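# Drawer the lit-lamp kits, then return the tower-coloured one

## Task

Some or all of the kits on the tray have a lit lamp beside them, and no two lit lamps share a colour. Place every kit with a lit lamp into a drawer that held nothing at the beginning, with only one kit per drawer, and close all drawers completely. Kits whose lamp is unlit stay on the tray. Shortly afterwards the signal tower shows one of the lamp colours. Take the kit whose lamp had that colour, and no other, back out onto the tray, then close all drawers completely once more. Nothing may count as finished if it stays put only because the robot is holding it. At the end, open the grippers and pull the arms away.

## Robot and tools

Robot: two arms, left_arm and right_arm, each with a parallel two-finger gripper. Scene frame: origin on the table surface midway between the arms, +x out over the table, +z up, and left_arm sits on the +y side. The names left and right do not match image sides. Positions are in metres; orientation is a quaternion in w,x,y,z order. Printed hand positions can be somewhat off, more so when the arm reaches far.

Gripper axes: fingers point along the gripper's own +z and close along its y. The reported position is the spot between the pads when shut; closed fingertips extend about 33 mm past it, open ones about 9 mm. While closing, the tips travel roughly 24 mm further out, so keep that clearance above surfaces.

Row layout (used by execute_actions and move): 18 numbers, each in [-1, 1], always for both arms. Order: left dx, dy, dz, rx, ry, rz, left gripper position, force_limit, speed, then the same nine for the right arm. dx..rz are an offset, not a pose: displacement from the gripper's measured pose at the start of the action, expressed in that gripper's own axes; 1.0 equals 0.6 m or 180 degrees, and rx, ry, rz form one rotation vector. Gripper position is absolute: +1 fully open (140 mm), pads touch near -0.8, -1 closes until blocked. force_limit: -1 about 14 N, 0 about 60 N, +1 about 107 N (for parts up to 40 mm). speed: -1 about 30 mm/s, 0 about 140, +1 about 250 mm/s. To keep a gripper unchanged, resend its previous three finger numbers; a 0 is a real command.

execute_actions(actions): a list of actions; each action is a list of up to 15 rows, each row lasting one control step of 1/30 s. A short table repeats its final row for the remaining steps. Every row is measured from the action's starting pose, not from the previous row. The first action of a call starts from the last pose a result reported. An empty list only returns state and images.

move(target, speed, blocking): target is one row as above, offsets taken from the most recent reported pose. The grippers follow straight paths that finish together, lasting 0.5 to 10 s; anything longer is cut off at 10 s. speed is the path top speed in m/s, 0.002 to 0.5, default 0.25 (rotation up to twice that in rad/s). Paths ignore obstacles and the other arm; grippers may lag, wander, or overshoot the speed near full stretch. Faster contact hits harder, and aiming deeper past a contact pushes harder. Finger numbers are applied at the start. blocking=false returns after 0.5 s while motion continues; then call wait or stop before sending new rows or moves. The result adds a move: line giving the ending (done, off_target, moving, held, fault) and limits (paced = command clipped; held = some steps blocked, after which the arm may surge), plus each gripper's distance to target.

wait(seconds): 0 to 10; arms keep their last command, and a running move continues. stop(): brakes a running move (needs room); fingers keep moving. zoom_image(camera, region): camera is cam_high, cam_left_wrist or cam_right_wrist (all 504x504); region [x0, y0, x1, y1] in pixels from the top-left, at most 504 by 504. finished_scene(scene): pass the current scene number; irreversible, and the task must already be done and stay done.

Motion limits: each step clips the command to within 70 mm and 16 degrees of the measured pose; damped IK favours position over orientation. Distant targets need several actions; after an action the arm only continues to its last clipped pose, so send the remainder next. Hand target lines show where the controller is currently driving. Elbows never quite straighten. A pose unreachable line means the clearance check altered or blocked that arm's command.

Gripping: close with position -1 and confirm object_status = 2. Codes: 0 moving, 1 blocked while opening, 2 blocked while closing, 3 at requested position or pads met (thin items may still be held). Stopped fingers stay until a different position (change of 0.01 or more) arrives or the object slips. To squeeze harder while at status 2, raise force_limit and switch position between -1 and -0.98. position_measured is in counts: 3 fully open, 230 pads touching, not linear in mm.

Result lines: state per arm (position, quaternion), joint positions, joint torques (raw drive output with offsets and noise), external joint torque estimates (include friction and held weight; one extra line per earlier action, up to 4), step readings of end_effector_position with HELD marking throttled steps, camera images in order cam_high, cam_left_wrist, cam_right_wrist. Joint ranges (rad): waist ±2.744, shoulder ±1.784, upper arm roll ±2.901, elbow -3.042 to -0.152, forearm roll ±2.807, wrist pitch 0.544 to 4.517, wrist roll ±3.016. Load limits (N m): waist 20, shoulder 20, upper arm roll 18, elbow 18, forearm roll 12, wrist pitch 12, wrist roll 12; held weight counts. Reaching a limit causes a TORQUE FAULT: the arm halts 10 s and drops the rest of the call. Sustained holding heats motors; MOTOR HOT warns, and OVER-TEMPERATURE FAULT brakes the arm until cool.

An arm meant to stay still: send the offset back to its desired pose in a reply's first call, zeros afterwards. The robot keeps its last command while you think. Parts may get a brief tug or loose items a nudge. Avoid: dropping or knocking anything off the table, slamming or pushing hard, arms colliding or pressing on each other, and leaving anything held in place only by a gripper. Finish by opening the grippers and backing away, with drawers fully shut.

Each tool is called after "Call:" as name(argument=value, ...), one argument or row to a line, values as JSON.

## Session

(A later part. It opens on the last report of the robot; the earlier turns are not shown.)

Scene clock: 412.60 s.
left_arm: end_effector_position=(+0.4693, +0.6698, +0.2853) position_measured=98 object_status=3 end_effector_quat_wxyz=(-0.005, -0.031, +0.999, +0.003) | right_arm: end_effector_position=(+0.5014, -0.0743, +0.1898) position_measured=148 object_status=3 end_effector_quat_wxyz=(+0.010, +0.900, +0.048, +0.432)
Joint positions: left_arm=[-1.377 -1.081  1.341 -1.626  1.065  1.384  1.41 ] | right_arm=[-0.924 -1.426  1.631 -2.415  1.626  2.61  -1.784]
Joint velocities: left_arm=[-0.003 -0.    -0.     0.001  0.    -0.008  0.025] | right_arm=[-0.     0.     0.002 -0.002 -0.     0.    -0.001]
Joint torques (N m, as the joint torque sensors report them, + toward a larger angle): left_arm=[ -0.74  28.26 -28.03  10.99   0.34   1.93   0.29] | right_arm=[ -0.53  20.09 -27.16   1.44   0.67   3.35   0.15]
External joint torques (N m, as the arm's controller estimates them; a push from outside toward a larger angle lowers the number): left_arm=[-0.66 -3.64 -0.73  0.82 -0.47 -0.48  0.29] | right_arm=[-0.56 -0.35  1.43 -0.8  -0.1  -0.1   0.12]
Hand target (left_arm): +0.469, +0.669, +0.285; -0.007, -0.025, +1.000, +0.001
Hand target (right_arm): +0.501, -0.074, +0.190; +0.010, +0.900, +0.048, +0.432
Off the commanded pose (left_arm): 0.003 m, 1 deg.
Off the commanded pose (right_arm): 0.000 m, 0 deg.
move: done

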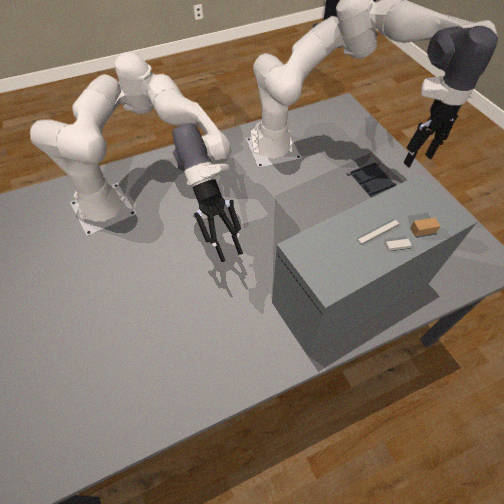

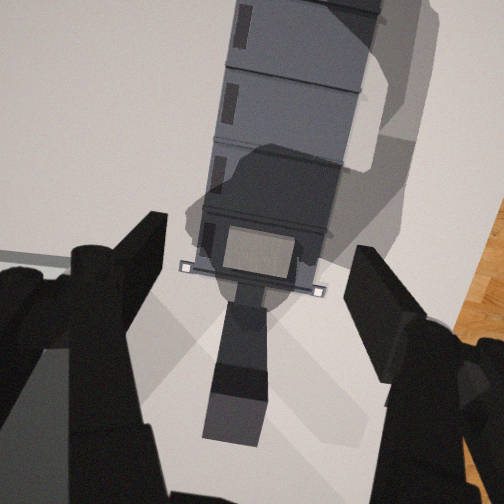

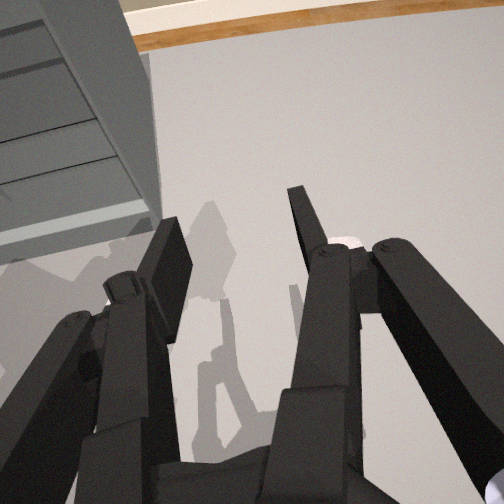

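Call:
wait(
  seconds=10,
)

Call:
wait(
  seconds=10,
)

Scene clock: 423.97 s.
left_arm: end_effector_position=(+0.4689, +0.6699, +0.2852) position_measured=98 object_status=3 end_effector_quat_wxyz=(-0.006, -0.027, +1.000, +0.003) | right_arm: end_effector_position=(+0.5014, -0.0743, +0.1898) position_measured=148 object_status=3 end_effector_quat_wxyz=(+0.010, +0.900, +0.048, +0.432)
Joint positions: left_arm=[-1.377 -1.082  1.341 -1.625  1.065  1.382  1.418] | right_arm=[-0.924 -1.426  1.631 -2.415  1.626  2.61  -1.784]
Joint velocities: left_arm=[ 0.001  0.001  0.001  0.001  0.    -0.     0.001] | right_arm=[-0.001 -0.002  0.001  0.     0.     0.    -0.001]
Joint torques (N m, as the joint torque sensors report them, + toward a larger angle): left_arm=[ -1.04  27.86 -28.91  11.28   0.19   1.89   0.25] | right_arm=[ -0.49  20.07 -27.23   1.66   0.7    3.35   0.14]
External joint torques (N m, as the arm's controller estimates them; a push from outside toward a larger angle lowers the number): left_arm=[-1.13 -4.06 -1.66  1.05 -0.63 -0.5   0.25] | right_arm=[-0.43 -0.34  1.39 -0.55 -0.07 -0.11  0.12]
Hand target (left_arm): +0.469, +0.669, +0.285; -0.007, -0.025, +1.000, +0.001
Hand target (right_arm): +0.501, -0.074, +0.190; +0.010, +0.900, +0.048, +0.432
Off the commanded pose (left_arm): 0.003 m, 1 deg.
Off the commanded pose (right_arm): 0.000 m, 0 deg.
wait: 10.00 s; at rest from the start

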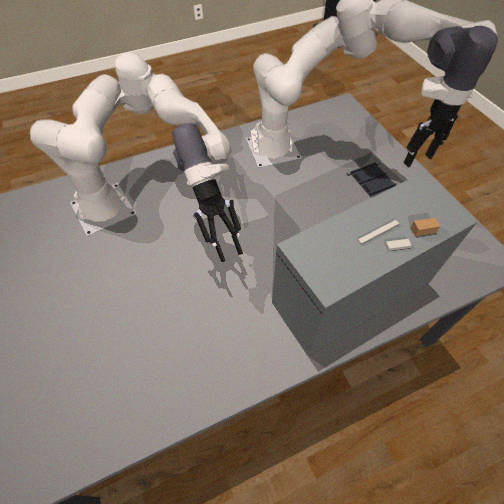

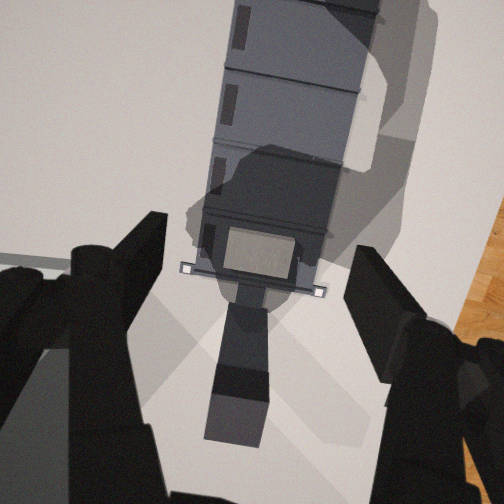

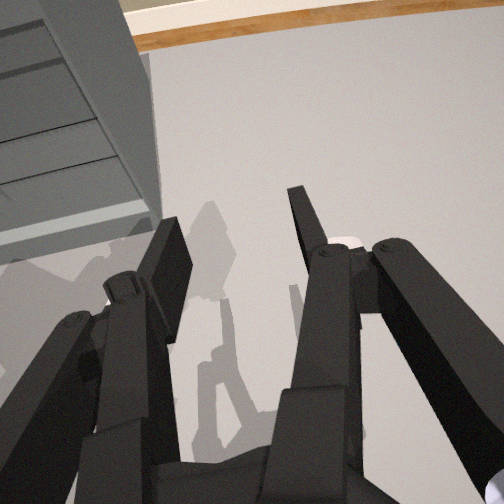

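Scene clock: 433.97 s.
left_arm: end_effector_position=(+0.4689, +0.6699, +0.2852) position_measured=98 object_status=3 end_effector_quat_wxyz=(-0.006, -0.027, +1.000, +0.003) | right_arm: end_effector_position=(+0.5014, -0.0743, +0.1898) position_measured=148 object_status=3 end_effector_quat_wxyz=(+0.010, +0.900, +0.048, +0.432)
Joint positions: left_arm=[-1.378 -1.082  1.341 -1.625  1.065  1.382  1.418] | right_arm=[-0.924 -1.426  1.631 -2.415  1.626  2.61  -1.784]
Joint velocities: left_arm=[-0.     0.     0.    -0.     0.001 -0.    -0.001] | right_arm=[-0.001  0.    -0.001  0.    -0.001 -0.     0.   ]
Joint torques (N m, as the joint torque sensors report them, + toward a larger angle): left_arm=[ -1.42  28.16 -28.19  11.38   0.19   1.94   0.27] | right_arm=[ -0.38  20.01 -27.43   1.35   0.71   3.36   0.09]
External joint torques (N m, as the arm's controller estimates them; a push from outside toward a larger angle lowers the number): left_arm=[-1.49 -3.69 -1.    1.18 -0.62 -0.44  0.27] | right_arm=[-0.38 -0.45  1.25 -0.91 -0.06 -0.1   0.07]
Hand target (left_arm): +0.469, +0.669, +0.285; -0.007, -0.025, +1.000, +0.001
Hand target (right_arm): +0.501, -0.074, +0.190; +0.010, +0.900, +0.048, +0.432
Off the commanded pose (left_arm): 0.003 m, 1 deg.
Off the commanded pose (right_arm): 0.000 m, 0 deg.
wait: 10.00 s; at rest by 0.17 s

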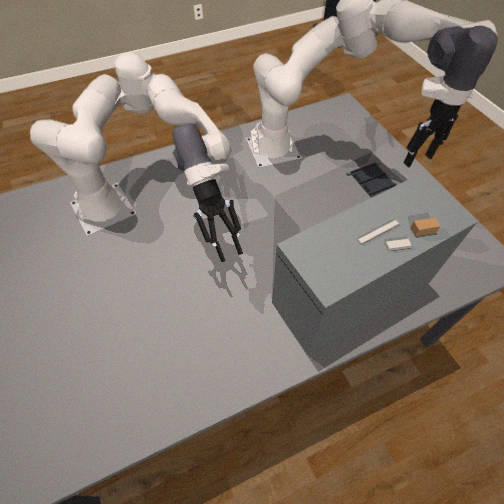

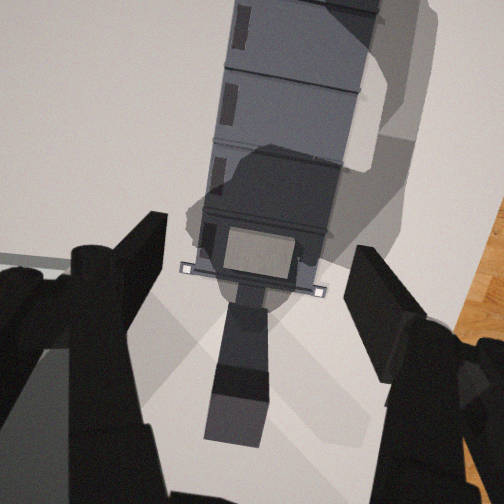

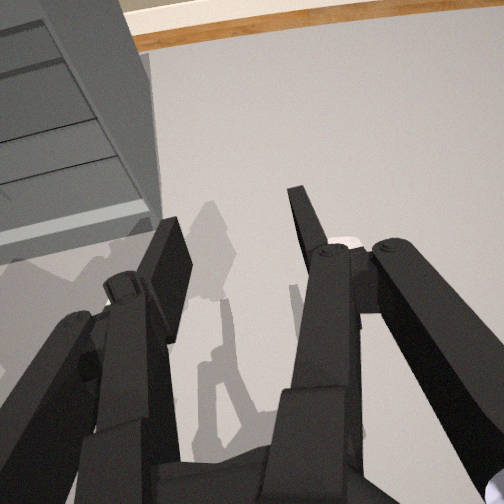

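Call:
move(
  target=[0,0,0,0,0,0,0.25,0.2,0.2,-0.06,-0.36,-0.02,0,0,0,-0.15,0.3,0],
)

Call:
zoom_image(
  camera="cam_right_wrist",
  region=[0,0,504,250],
)

Scene clock: 438.73 s.
left_arm: end_effector_position=(+0.4689, +0.6699, +0.2852) position_measured=98 object_status=3 end_effector_quat_wxyz=(-0.006, -0.027, +1.000, +0.003) | right_arm: end_effector_position=(+0.4530, +0.1366, +0.1570) position_measured=148 object_status=3 end_effector_quat_wxyz=(+0.012, +0.900, +0.053, +0.433)
Joint positions: left_arm=[-1.378 -1.082  1.341 -1.625  1.065  1.382  1.418] | right_arm=[-0.975 -1.668  1.598 -1.948  1.284  2.388 -1.154]
Joint velocities: left_arm=[-0.    -0.     0.     0.    -0.     0.001 -0.002] | right_arm=[ 0.    -0.006 -0.002  0.003  0.    -0.01   0.031]
Joint torques (N m, as the joint torque sensors report them, + toward a larger angle): left_arm=[  0.33  28.75 -28.38   9.52   0.62   2.38   0.15] | right_arm=[ -1.45  30.02 -32.7   -2.41   0.05   2.78   0.44]
External joint torques (N m, as the arm's controller estimates them; a push from outside toward a larger angle lowers the number): left_arm=[ 0.25 -3.07 -1.19 -0.7  -0.19 -0.01  0.14] | right_arm=[-1.64 -1.34  0.16  0.04 -0.82 -0.46  0.41]
Hand target (left_arm): +0.469, +0.670, +0.285; -0.006, -0.027, +1.000, +0.003
Hand target (right_arm): +0.454, +0.136, +0.158; +0.011, +0.900, +0.047, +0.433
Off the commanded pose (left_arm): 0.000 m, 0 deg.
Off the commanded pose (right_arm): 0.001 m, 1 deg.
move: done

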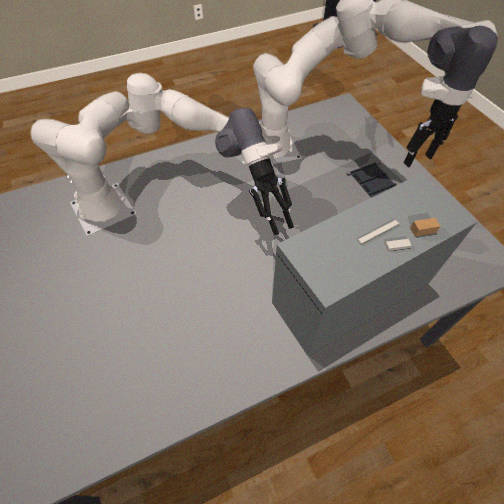

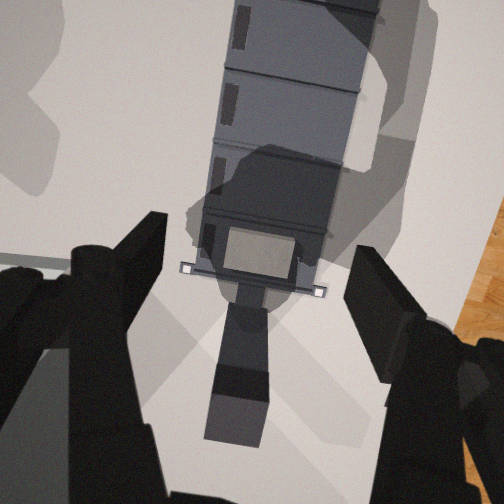

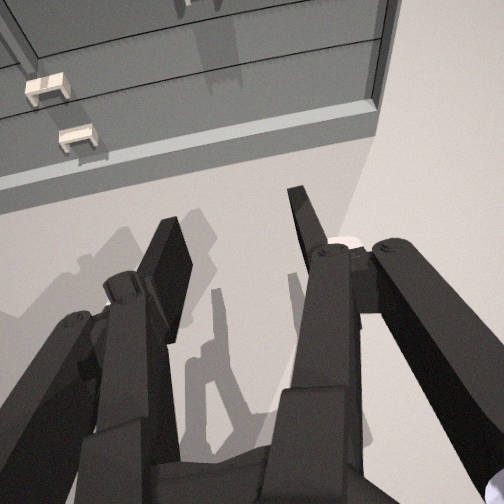

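Region (0, 0, 504, 250) of cam_right_wrist's 504x504 image, scaled by 1.000; it fills the top 250 rows of this view, and the rest is white.

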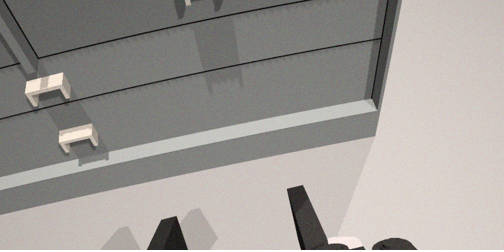

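Call:
move(
  target=[0,0,0,0,0,0,0.25,0.2,0.2,0.17,-0.03,0.03,0,0,0,-0.15,0.3,0],
  speed=0.15,
)

Call:
zoom_image(
  camera="cam_right_wrist",
  region=[0,0,504,250],
)

Scene clock: 442.53 s.
left_arm: end_effector_position=(+0.4689, +0.6699, +0.2852) position_measured=98 object_status=3 end_effector_quat_wxyz=(-0.006, -0.027, +1.000, +0.003) | right_arm: end_effector_position=(+0.5279, +0.1675, +0.2254) position_measured=148 object_status=3 end_effector_quat_wxyz=(+0.008, +0.900, +0.049, +0.434)
Joint positions: left_arm=[-1.378 -1.082  1.341 -1.625  1.065  1.382  1.418] | right_arm=[-1.228 -1.58   1.501 -1.692  1.207  2.336 -1.171]
Joint velocities: left_arm=[ 0.001 -0.001  0.001 -0.002  0.001  0.002 -0.   ] | right_arm=[ 0.     0.     0.001  0.002 -0.003 -0.007 -0.003]
Joint torques (N m, as the joint torque sensors report them, + toward a larger angle): left_arm=[  0.68  29.86 -29.12   9.78   0.7    2.31   0.11] | right_arm=[ -1.26  38.12 -32.28  -0.2   -0.28   2.8   -0.3 ]
External joint torques (N m, as the arm's controller estimates them; a push from outside toward a larger angle lowers the number): left_arm=[ 0.7  -2.03 -1.9  -0.35 -0.11 -0.08  0.11] | right_arm=[-1.13  0.04  0.55  0.36 -1.09 -0.46 -0.32]
Hand target (left_arm): +0.469, +0.670, +0.285; -0.006, -0.027, +1.000, +0.003
Hand target (right_arm): +0.528, +0.167, +0.226; +0.011, +0.900, +0.053, +0.433
Off the commanded pose (left_arm): 0.000 m, 0 deg.
Off the commanded pose (right_arm): 0.003 m, 1 deg.
move: done

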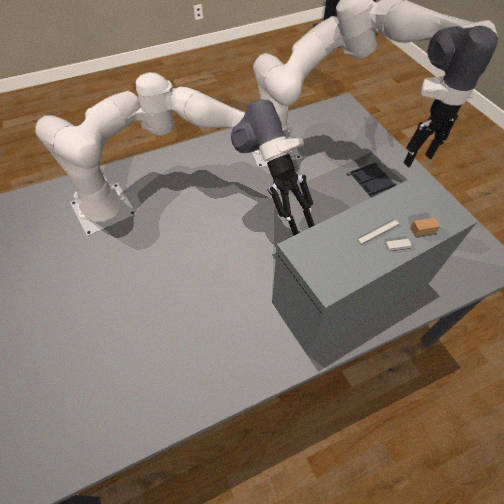

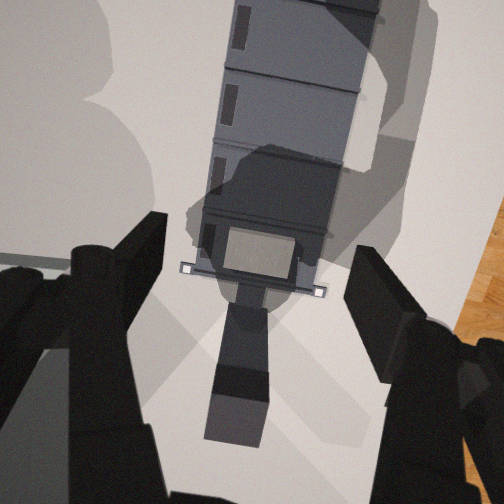

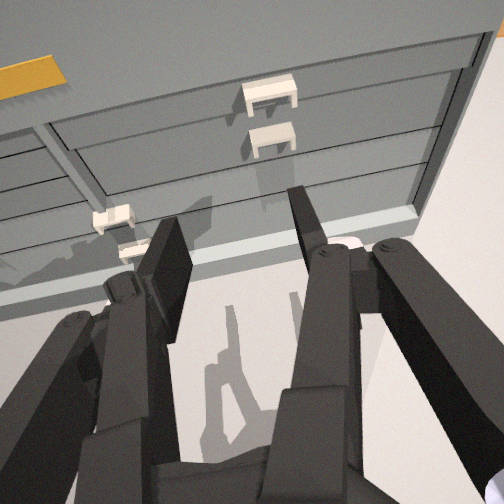

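Region (0, 0, 504, 250) of cam_right_wrist's 504x504 image, scaled by 1.000; it fills the top 250 rows of this view, and the rest is white.

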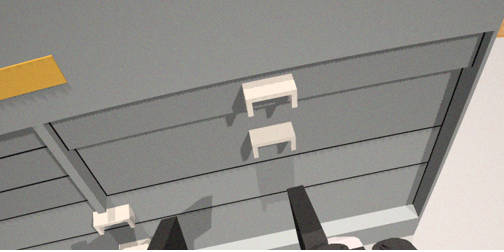

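Call:
move(
  target=[0,0,0,0,0,0,0.25,0.2,0.2,0.02,0.038,0.052,0,0.1,0,-0.15,0.3,0],
  speed=0.1,
)

Call:
move(
  target=[0,0,0,0,0,0,0.25,0.2,0.2,0.024,0,0.066,0,0,0,-0.15,0.3,0],
  speed=0.04,
)

Scene clock: 447.33 s.
left_arm: end_effector_position=(+0.4689, +0.6699, +0.2852) position_measured=98 object_status=3 end_effector_quat_wxyz=(-0.006, -0.027, +1.000, +0.003) | right_arm: end_effector_position=(+0.5623, +0.1474, +0.2191) position_measured=148 object_status=3 end_effector_quat_wxyz=(+0.002, +0.820, +0.054, +0.569)
Joint positions: left_arm=[-1.378 -1.082  1.341 -1.625  1.065  1.382  1.418] | right_arm=[-1.192 -1.768  1.595 -1.805  1.246  2.697 -1.078]
Joint velocities: left_arm=[-0.001  0.     0.     0.002 -0.001  0.001  0.   ] | right_arm=[ 0.    -0.     0.     0.001 -0.008  0.013  0.029]
Joint torques (N m, as the joint torque sensors report them, + toward a larger angle): left_arm=[  1.54  29.91 -27.96  10.39   0.64   2.36   0.07] | right_arm=[ -0.12  33.55 -29.19  -7.19   0.24   3.13   0.39]
External joint torques (N m, as the arm's controller estimates them; a push from outside toward a larger angle lowers the number): left_arm=[ 1.57 -1.99 -0.73  0.23 -0.17 -0.04  0.07] | right_arm=[-0.18 -1.42  3.27 -2.27 -1.13  0.31  0.36]
Hand target (left_arm): +0.469, +0.670, +0.285; -0.006, -0.027, +1.000, +0.003
Hand target (right_arm): +0.563, +0.146, +0.218; +0.001, +0.820, +0.049, +0.570
Off the commanded pose (left_arm): 0.000 m, 0 deg.
Off the commanded pose (right_arm): 0.003 m, 1 deg.
joint sent to its limit (right arm) — the command would take joint 2 (shoulder) past its lower limit, so that joint was sent only as far as its limit.
move: done

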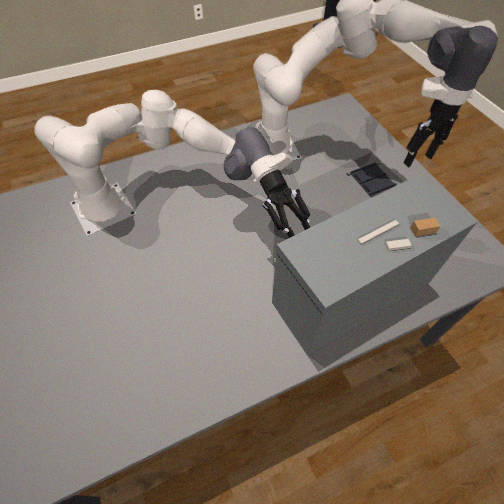

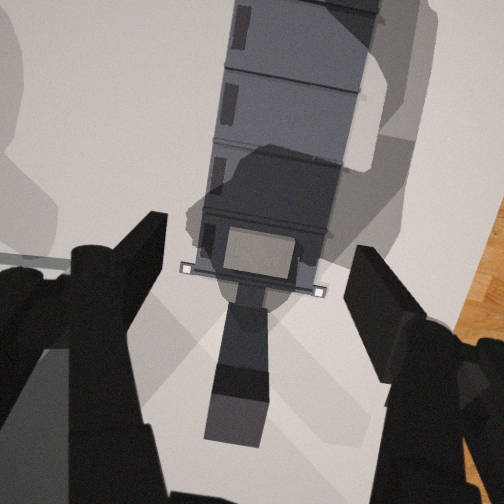

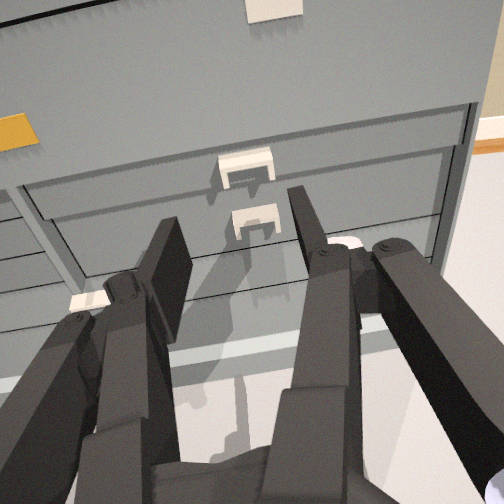

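Scene clock: 448.70 s.
left_arm: end_effector_position=(+0.4689, +0.6699, +0.2852) position_measured=98 object_status=3 end_effector_quat_wxyz=(-0.006, -0.027, +1.000, +0.003) | right_arm: end_effector_position=(+0.6040, +0.1499, +0.2171) position_measured=148 object_status=3 end_effector_quat_wxyz=(+0.002, +0.821, +0.050, +0.568)
Joint positions: left_arm=[-1.378 -1.082  1.341 -1.625  1.065  1.382  1.418] | right_arm=[-1.318 -1.761  1.585 -1.693  1.246  2.711 -1.08 ]
Joint velocities: left_arm=[-0.001 -0.     0.    -0.    -0.001  0.     0.002] | right_arm=[-0.002  0.001 -0.001  0.007  0.001 -0.    -0.004]
Joint torques (N m, as the joint torque sensors report them, + toward a larger angle): left_arm=[  0.53  29.54 -28.68  10.1    0.7    2.33   0.09] | right_arm=[ -1.6   37.83 -31.66  -3.79   1.     3.11  -0.21]
External joint torques (N m, as the arm's controller estimates them; a push from outside toward a larger angle lowers the number): left_arm=[ 0.64 -2.41 -1.4  -0.01 -0.1  -0.06  0.09] | right_arm=[-1.73 -0.09  0.52  0.87 -0.39  0.27 -0.24]
Hand target (left_arm): +0.469, +0.670, +0.285; -0.006, -0.027, +1.000, +0.003
Hand target (right_arm): +0.604, +0.152, +0.220; +0.002, +0.820, +0.053, +0.570
Off the commanded pose (left_arm): 0.000 m, 0 deg.
Off the commanded pose (right_arm): 0.002 m, 0 deg.
move: done

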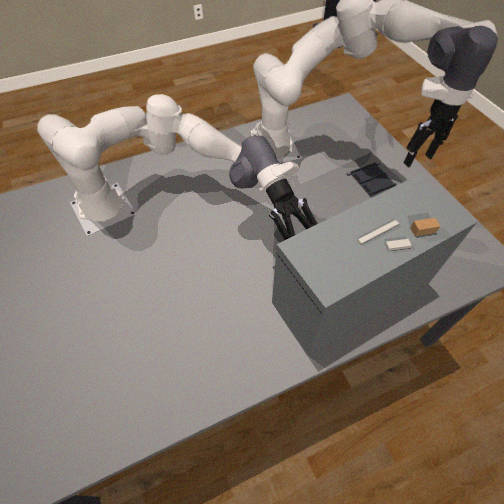

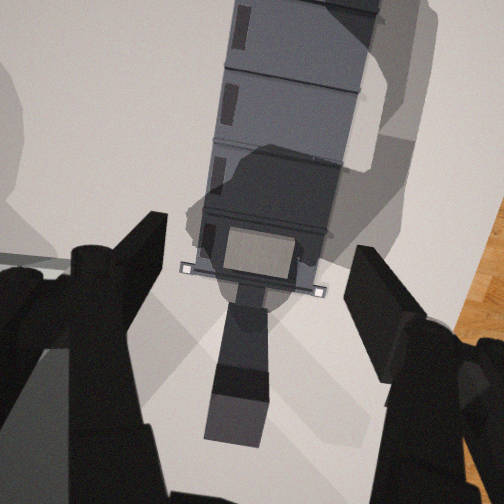

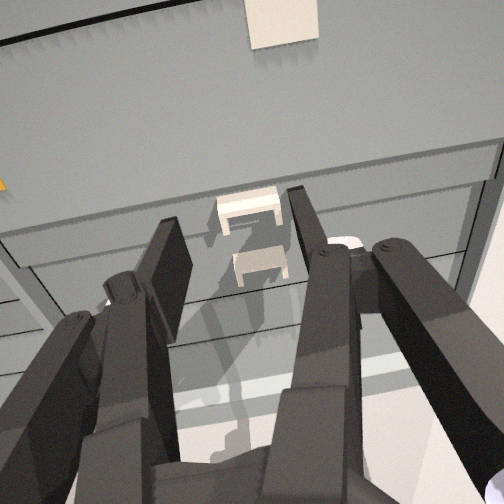

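Call:
move(
  target=[0,0,0,0,0,0,0.25,0.2,0.2,0.002,0.005,0.034,0,0,0,-0.15,0.3,0],
  speed=0.015,
)

Scene clock: 451.10 s.
left_arm: end_effector_position=(+0.4689, +0.6699, +0.2852) position_measured=98 object_status=3 end_effector_quat_wxyz=(-0.006, -0.027, +1.000, +0.003) | right_arm: end_effector_position=(+0.6161, +0.1523, +0.2164) position_measured=148 object_status=3 end_effector_quat_wxyz=(-0.000, +0.820, +0.051, +0.569)
Joint positions: left_arm=[-1.378 -1.082  1.341 -1.625  1.065  1.382  1.418] | right_arm=[-1.356 -1.759  1.585 -1.656  1.246  2.724 -1.08 ]
Joint velocities: left_arm=[-0.001 -0.002 -0.     0.001 -0.001  0.    -0.   ] | right_arm=[ 0.001  0.002  0.    -0.001 -0.001  0.     0.001]
Joint torques (N m, as the joint torque sensors report them, + toward a larger angle): left_arm=[  0.1   30.5  -28.63   9.71   0.73   2.28   0.18] | right_arm=[-11.42  36.77 -27.48   1.17   2.12   3.53  -0.03]
External joint torques (N m, as the arm's controller estimates them; a push from outside toward a larger angle lowers the number): left_arm=[-0.1  -1.3  -1.46 -0.57 -0.09 -0.1   0.18] | right_arm=[-11.58  -2.15   4.61   5.69   0.71   0.68  -0.06]
Hand target (left_arm): +0.469, +0.670, +0.285; -0.006, -0.027, +1.000, +0.003
Hand target (right_arm): +0.624, +0.148, +0.212; +0.002, +0.821, +0.050, +0.568
Off the commanded pose (left_arm): 0.000 m, 0 deg.
Off the commanded pose (right_arm): 0.010 m, 0 deg.
move: off_target (right_arm)

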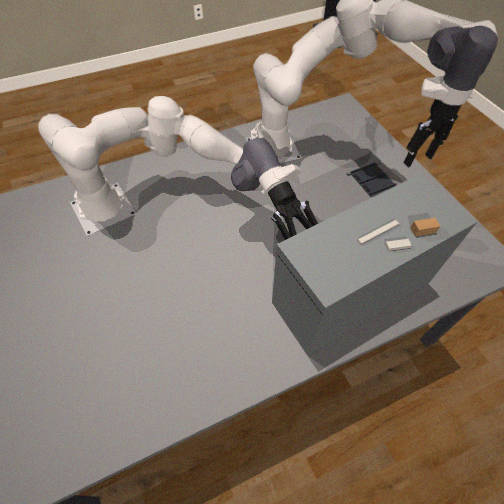

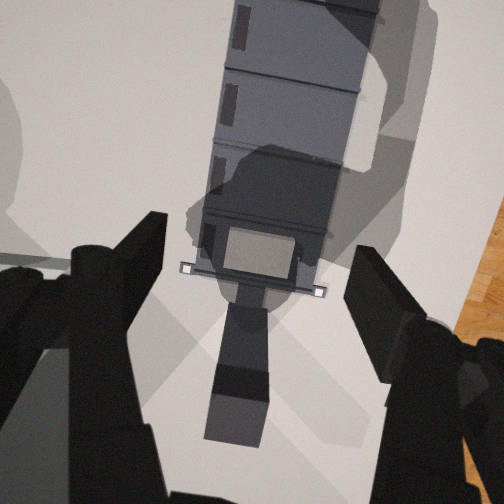

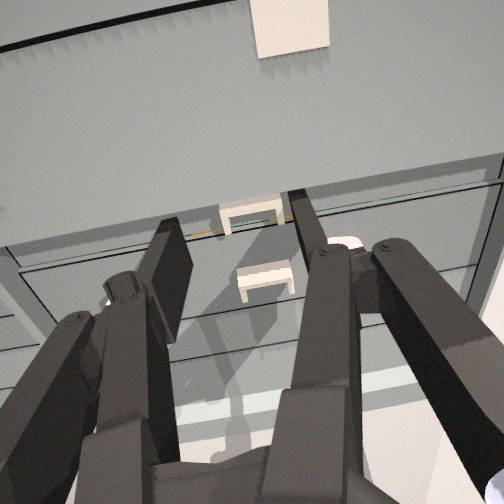

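Call:
move(
  target=[0,0,0,0,0,0,0.25,0.2,0.2,-0.03,0,-0.09,0,0,0,-0.15,0.3,0],
  speed=0.08,
)

Call:
wait(
  seconds=6,
)

Scene clock: 453.53 s.
left_arm: end_effector_position=(+0.4689, +0.6699, +0.2852) position_measured=98 object_status=3 end_effector_quat_wxyz=(-0.006, -0.027, +1.000, +0.003) | right_arm: end_effector_position=(+0.5593, +0.1485, +0.2193) position_measured=148 object_status=3 end_effector_quat_wxyz=(-0.000, +0.820, +0.054, +0.570)
Joint positions: left_arm=[-1.378 -1.082  1.341 -1.625  1.065  1.382  1.418] | right_arm=[-1.184 -1.764  1.6   -1.812  1.246  2.704 -1.078]
Joint velocities: left_arm=[ 0.    -0.001 -0.    -0.    -0.    -0.     0.   ] | right_arm=[ 0.001 -0.002  0.    -0.001  0.    -0.003 -0.001]
Joint torques (N m, as the joint torque sensors report them, + toward a larger angle): left_arm=[ -0.43  29.76 -28.96   9.9    0.6    2.37   0.09] | right_arm=[  0.28  32.5  -29.54  -7.58   1.41   2.38   0.49]
External joint torques (N m, as the arm's controller estimates them; a push from outside toward a larger angle lowers the number): left_arm=[-0.45 -2.08 -1.77 -0.26 -0.21 -0.01  0.09] | right_arm=[ 0.16 -2.31  2.92 -2.78  0.03 -0.44  0.46]
Hand target (left_arm): +0.469, +0.670, +0.285; -0.006, -0.027, +1.000, +0.003
Hand target (right_arm): +0.559, +0.147, +0.216; -0.000, +0.821, +0.051, +0.568
Off the commanded pose (left_arm): 0.000 m, 0 deg.
Off the commanded pose (right_arm): 0.001 m, 0 deg.
move: done

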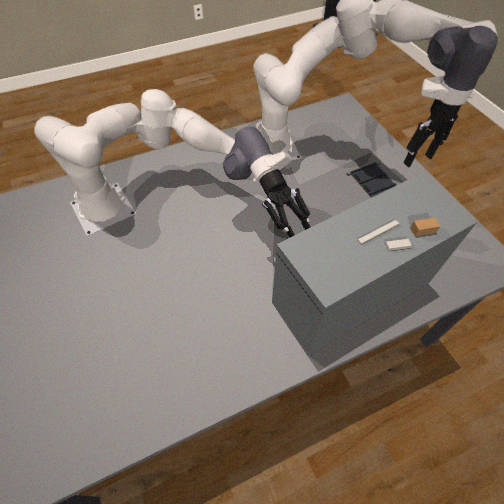

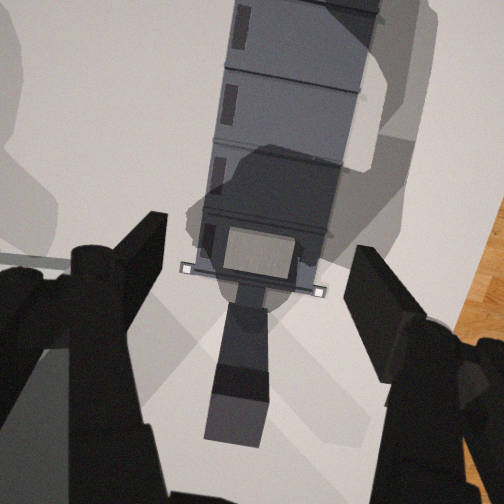

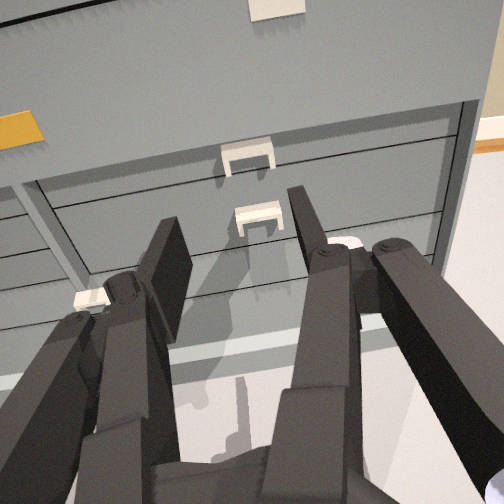

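Scene clock: 459.53 s.
left_arm: end_effector_position=(+0.4689, +0.6699, +0.2852) position_measured=98 object_status=3 end_effector_quat_wxyz=(-0.006, -0.027, +1.000, +0.003) | right_arm: end_effector_position=(+0.5594, +0.1482, +0.2190) position_measured=148 object_status=3 end_effector_quat_wxyz=(+0.000, +0.820, +0.054, +0.570)
Joint positions: left_arm=[-1.378 -1.082  1.341 -1.625  1.065  1.382  1.418] | right_arm=[-1.184 -1.765  1.6   -1.813  1.246  2.704 -1.077]
Joint velocities: left_arm=[ 0.001  0.     0.     0.001 -0.    -0.    -0.001] | right_arm=[ 0.001 -0.     0.001 -0.     0.001  0.     0.   ]
Joint torques (N m, as the joint torque sensors report them, + toward a larger angle): left_arm=[  0.73  29.68 -28.72   9.65   0.7    2.31   0.07] | right_arm=[  0.36  32.59 -29.44  -7.17   1.42   2.4    0.46]
External joint torques (N m, as the arm's controller estimates them; a push from outside toward a larger angle lowers the number): left_arm=[ 0.62 -2.25 -1.45 -0.58 -0.12 -0.08  0.07] | right_arm=[ 0.41 -2.16  2.94 -2.29  0.05 -0.41  0.43]
Hand target (left_arm): +0.469, +0.670, +0.285; -0.006, -0.027, +1.000, +0.003
Hand target (right_arm): +0.559, +0.147, +0.216; -0.000, +0.821, +0.051, +0.568
Off the commanded pose (left_arm): 0.000 m, 0 deg.
Off the commanded pose (right_arm): 0.001 m, 0 deg.
wait: 6.00 s; at rest by 0.17 s

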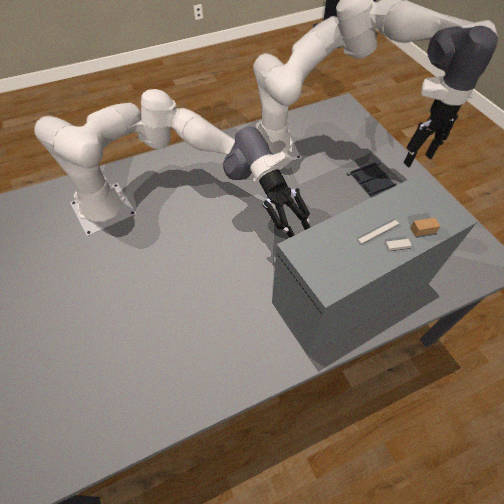

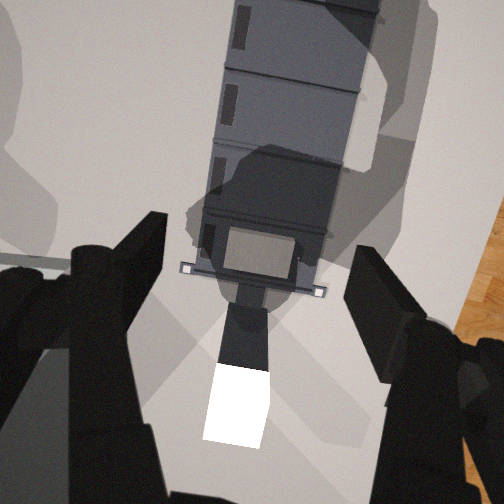

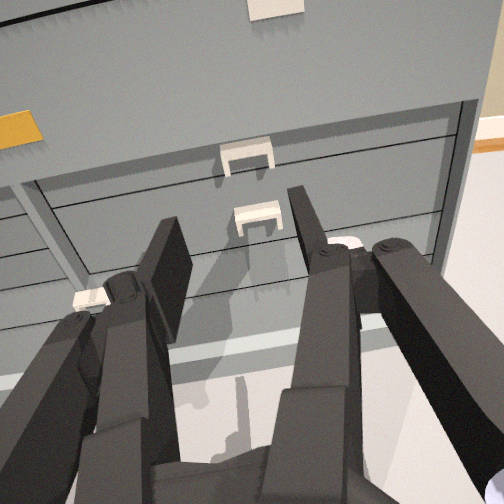

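Call:
move(
  target=[0,0,0,0,0,0,-0.15,0.2,0.2,0,0,-0.08,0,-0.1,0,-0.15,0.3,0],
  speed=0.2,
)

Call:
move(
  target=[-0.11,-0.445,0.04,0,-0.25,0,-0.15,0.2,0.2,0,0.45,0,0,0,0,-0.15,0.3,0],
)

Scene clock: 465.10 s.
left_arm: end_effector_position=(+0.4689, +0.6699, +0.2852) position_measured=148 object_status=3 end_effector_quat_wxyz=(-0.006, -0.027, +1.000, +0.003) | right_arm: end_effector_position=(+0.5145, +0.1444, +0.2344) position_measured=148 object_status=3 end_effector_quat_wxyz=(+0.005, +0.899, +0.048, +0.434)
Joint positions: left_arm=[-1.378 -1.082  1.341 -1.625  1.065  1.382  1.418] | right_arm=[-1.148 -1.453  1.566 -1.816  1.104  2.443 -1.182]
Joint velocities: left_arm=[-0.002 -0.001  0.    -0.001  0.    -0.     0.002] | right_arm=[ 0.001 -0.     0.001  0.002 -0.004 -0.013 -0.011]
Joint torques (N m, as the joint torque sensors report them, + toward a larger angle): left_arm=[  0.18  29.64 -29.05  10.     0.69   2.33   0.03] | right_arm=[ -0.71  34.86 -30.45   3.43  -0.16   2.85  -0.29]
External joint torques (N m, as the arm's controller estimates them; a push from outside toward a larger angle lowers the number): left_arm=[ 0.39 -2.29 -1.77 -0.05 -0.11 -0.06  0.03] | right_arm=[-0.96  0.06  2.56  0.26 -1.1  -0.46 -0.31]
Hand target (left_arm): +0.469, +0.670, +0.285; -0.006, -0.027, +1.000, +0.003
Hand target (right_arm): +0.513, +0.145, +0.232; +0.009, +0.900, +0.054, +0.432
Off the commanded pose (left_arm): 0.000 m, 0 deg.
Off the commanded pose (right_arm): 0.002 m, 1 deg.
move: done

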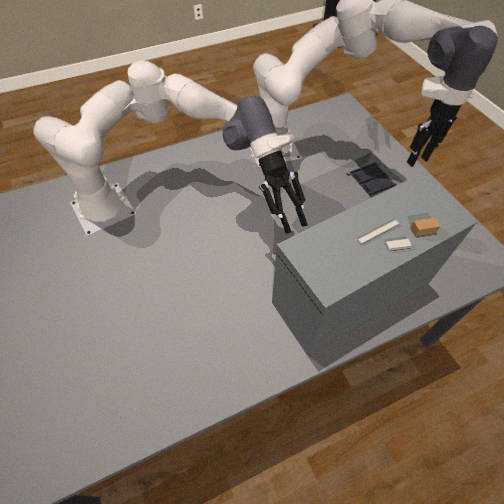

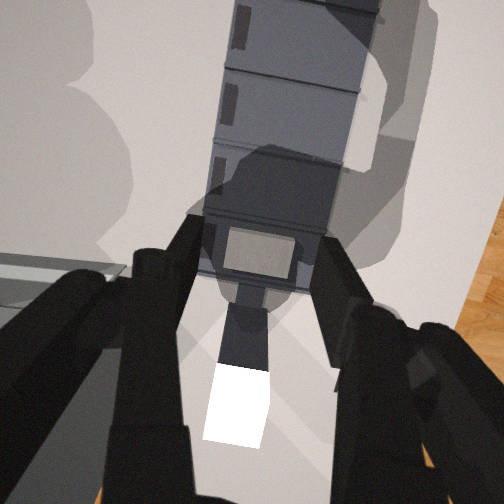

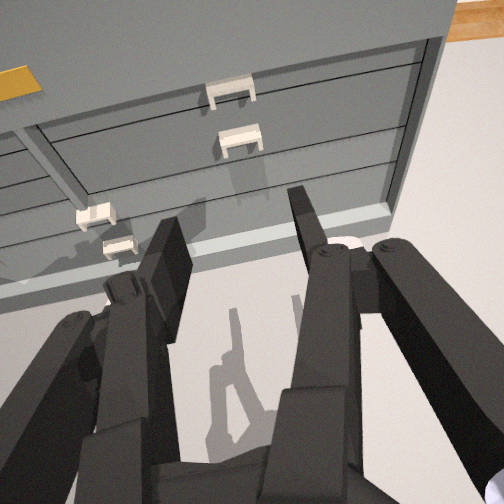

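Scene clock: 467.87 s.
left_arm: end_effector_position=(+0.5501, +0.4094, +0.2655) position_measured=148 object_status=3 end_effector_quat_wxyz=(+0.382, -0.024, +0.924, +0.011) | right_arm: end_effector_position=(+0.5373, -0.1229, +0.2445) position_measured=148 object_status=3 end_effector_quat_wxyz=(+0.002, +0.901, +0.043, +0.431)
Joint positions: left_arm=[-1.221 -1.339  1.259 -2.515  1.818  2.083  0.58 ] | right_arm=[-0.996 -0.932  1.569 -2.435  1.394  2.922 -1.938]
Joint velocities: left_arm=[ 0.    -0.    -0.001 -0.002  0.    -0.001 -0.026] | right_arm=[ 0.001  0.021  0.005  0.001  0.     0.027 -0.042]
Joint torques (N m, as the joint torque sensors report them, + toward a larger angle): left_arm=[ -0.62  15.15 -26.63   6.73   2.1    2.54  -0.09] | right_arm=[  0.77  17.33 -20.47  10.91   1.25   3.55  -0.22]
External joint torques (N m, as the arm's controller estimates them; a push from outside toward a larger angle lowers the number): left_arm=[-0.54 -1.23 -0.85 -2.54  0.94 -0.15 -0.07] | right_arm=[ 0.61  1.9   2.48 -1.79  0.97  0.16 -0.24]
Hand target (left_arm): +0.550, +0.408, +0.264; +0.382, -0.027, +0.924, +0.011
Hand target (right_arm): +0.536, -0.123, +0.244; +0.005, +0.901, +0.051, +0.431
Off the commanded pose (left_arm): 0.007 m, 1 deg.
Off the commanded pose (right_arm): 0.004 m, 1 deg.
move: off_target (left_arm, right_arm)

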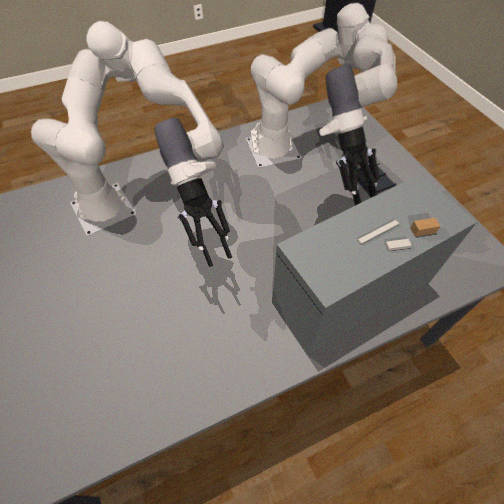

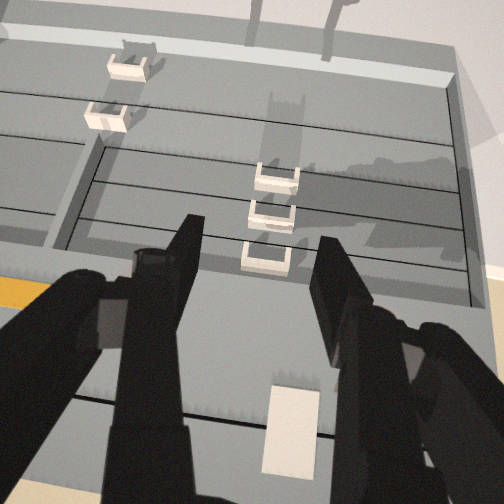

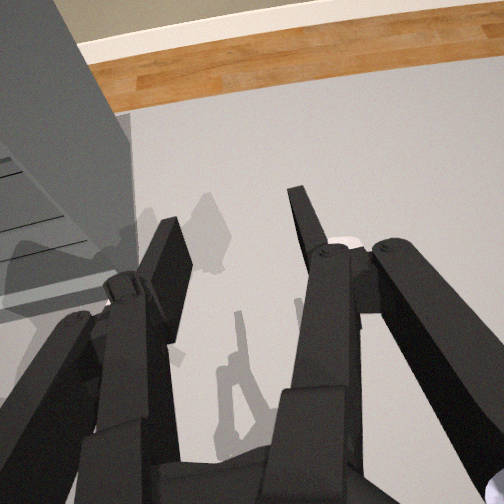

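Call:
move(
  target=[0.076,0.013,0.089,0,0,0,-0.15,0.2,0.2,0,0,0,0,0,0,-0.15,0.3,0],
  speed=0.1,
)

Call:
move(
  target=[-0.045,0,0.045,0,0,0,-0.15,0.2,0.2,0,0,0,0,0,0,-0.15,0.3,0],
  speed=0.04,
)

Scene clock: 471.27 s.
left_arm: end_effector_position=(+0.5547, +0.4211, +0.1943) position_measured=148 object_status=3 end_effector_quat_wxyz=(+0.380, -0.024, +0.925, +0.015) | right_arm: end_effector_position=(+0.5373, -0.1231, +0.2448) position_measured=148 object_status=3 end_effector_quat_wxyz=(+0.004, +0.901, +0.047, +0.431)
Joint positions: left_arm=[-1.227 -1.378  1.439 -2.535  2.01   2.136  0.539] | right_arm=[-0.996 -0.93   1.57  -2.435  1.394  2.925 -1.946]
Joint velocities: left_arm=[-0.002 -0.008  0.002 -0.002  0.018 -0.    -0.012] | right_arm=[-0.001 -0.001 -0.     0.001  0.001 -0.     0.004]
Joint torques (N m, as the joint torque sensors report them, + toward a larger angle): left_arm=[ -0.32  14.28 -26.41   4.5    2.07   3.    -0.11] | right_arm=[ -0.71  15.   -22.41  12.39   0.21   2.93   0.58]
External joint torques (N m, as the arm's controller estimates them; a push from outside toward a larger angle lowers the number): left_arm=[-0.36 -3.04  0.15 -1.38  1.02  0.4  -0.1 ] | right_arm=[-0.67 -0.6   0.67 -0.19 -0.08 -0.46  0.56]
Hand target (left_arm): +0.555, +0.418, +0.194; +0.382, -0.024, +0.924, +0.013
Hand target (right_arm): +0.537, -0.123, +0.245; +0.002, +0.901, +0.043, +0.431
Off the commanded pose (left_arm): 0.004 m, 1 deg.
Off the commanded pose (right_arm): 0.000 m, 0 deg.
move: off_target (left_arm)

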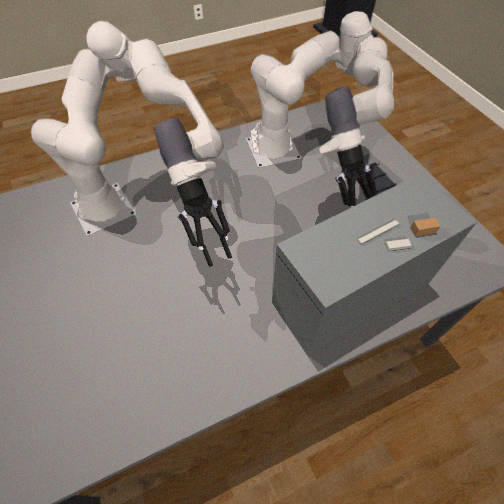

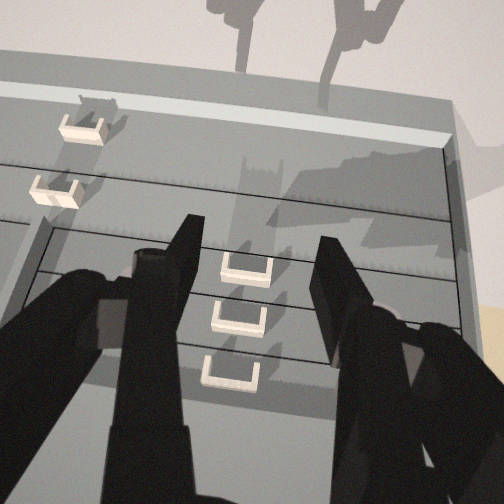

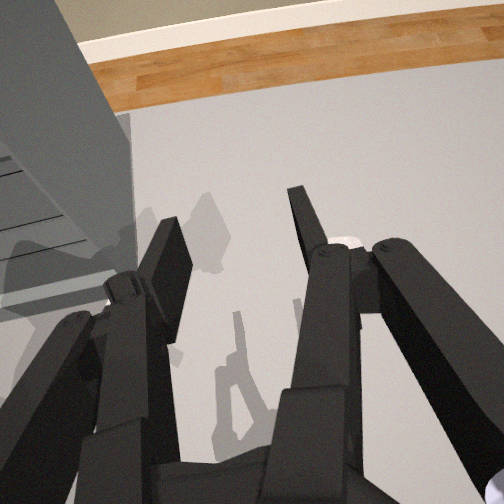

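Scene clock: 472.53 s.
left_arm: end_effector_position=(+0.5914, +0.4221, +0.1942) position_measured=148 object_status=3 end_effector_quat_wxyz=(+0.379, -0.028, +0.925, +0.013) | right_arm: end_effector_position=(+0.5373, -0.1231, +0.2448) position_measured=148 object_status=3 end_effector_quat_wxyz=(+0.004, +0.901, +0.047, +0.431)
Joint positions: left_arm=[-1.334 -1.378  1.467 -2.419  2.013  2.136  0.546] | right_arm=[-0.996 -0.93   1.57  -2.435  1.394  2.925 -1.946]
Joint velocities: left_arm=[-0.002  0.     0.002  0.004  0.001  0.     0.006] | right_arm=[ 0.    -0.     0.     0.002  0.001 -0.     0.001]
Joint torques (N m, as the joint torque sensors report them, + toward a larger angle): left_arm=[ -1.86  18.48 -28.95   6.95   1.88   3.04   0.22] | right_arm=[ -0.54  15.54 -22.15  12.13   0.24   3.27   0.12]
External joint torques (N m, as the arm's controller estimates them; a push from outside toward a larger angle lowers the number): left_arm=[-1.72 -1.23 -0.53  1.55  0.83  0.38  0.24] | right_arm=[-0.58 -0.03  0.85 -0.46 -0.05 -0.11  0.1 ]
Hand target (left_arm): +0.593, +0.422, +0.194; +0.380, -0.024, +0.924, +0.015
Hand target (right_arm): +0.537, -0.123, +0.245; +0.004, +0.901, +0.047, +0.431
Off the commanded pose (left_arm): 0.002 m, 1 deg.
Off the commanded pose (right_arm): 0.000 m, 0 deg.
move: done

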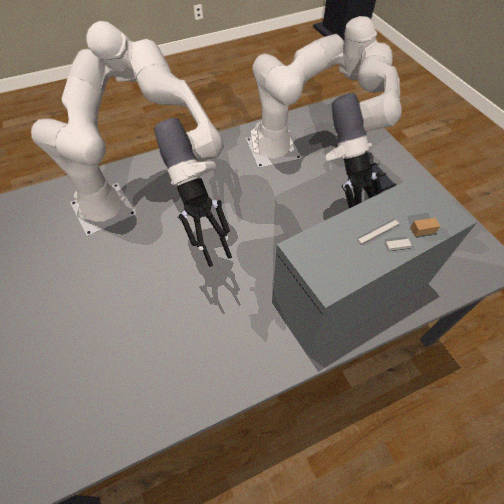

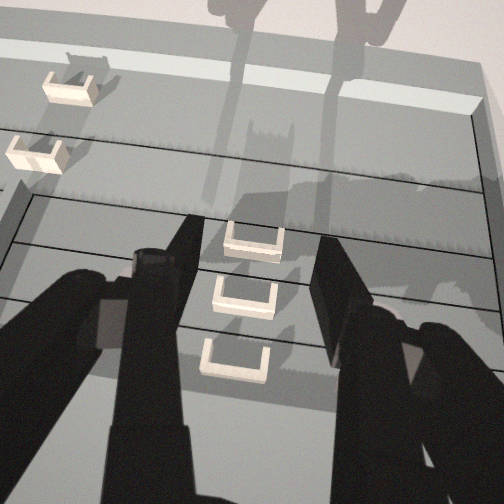

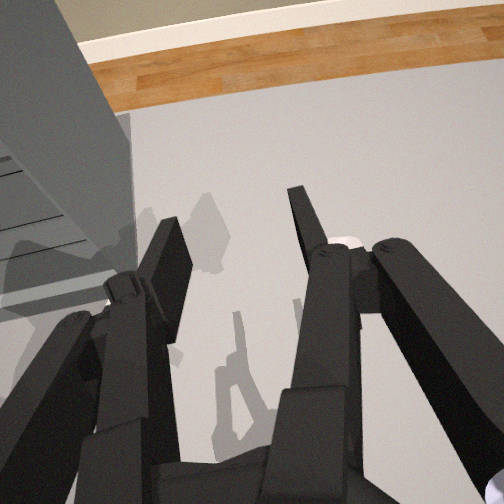

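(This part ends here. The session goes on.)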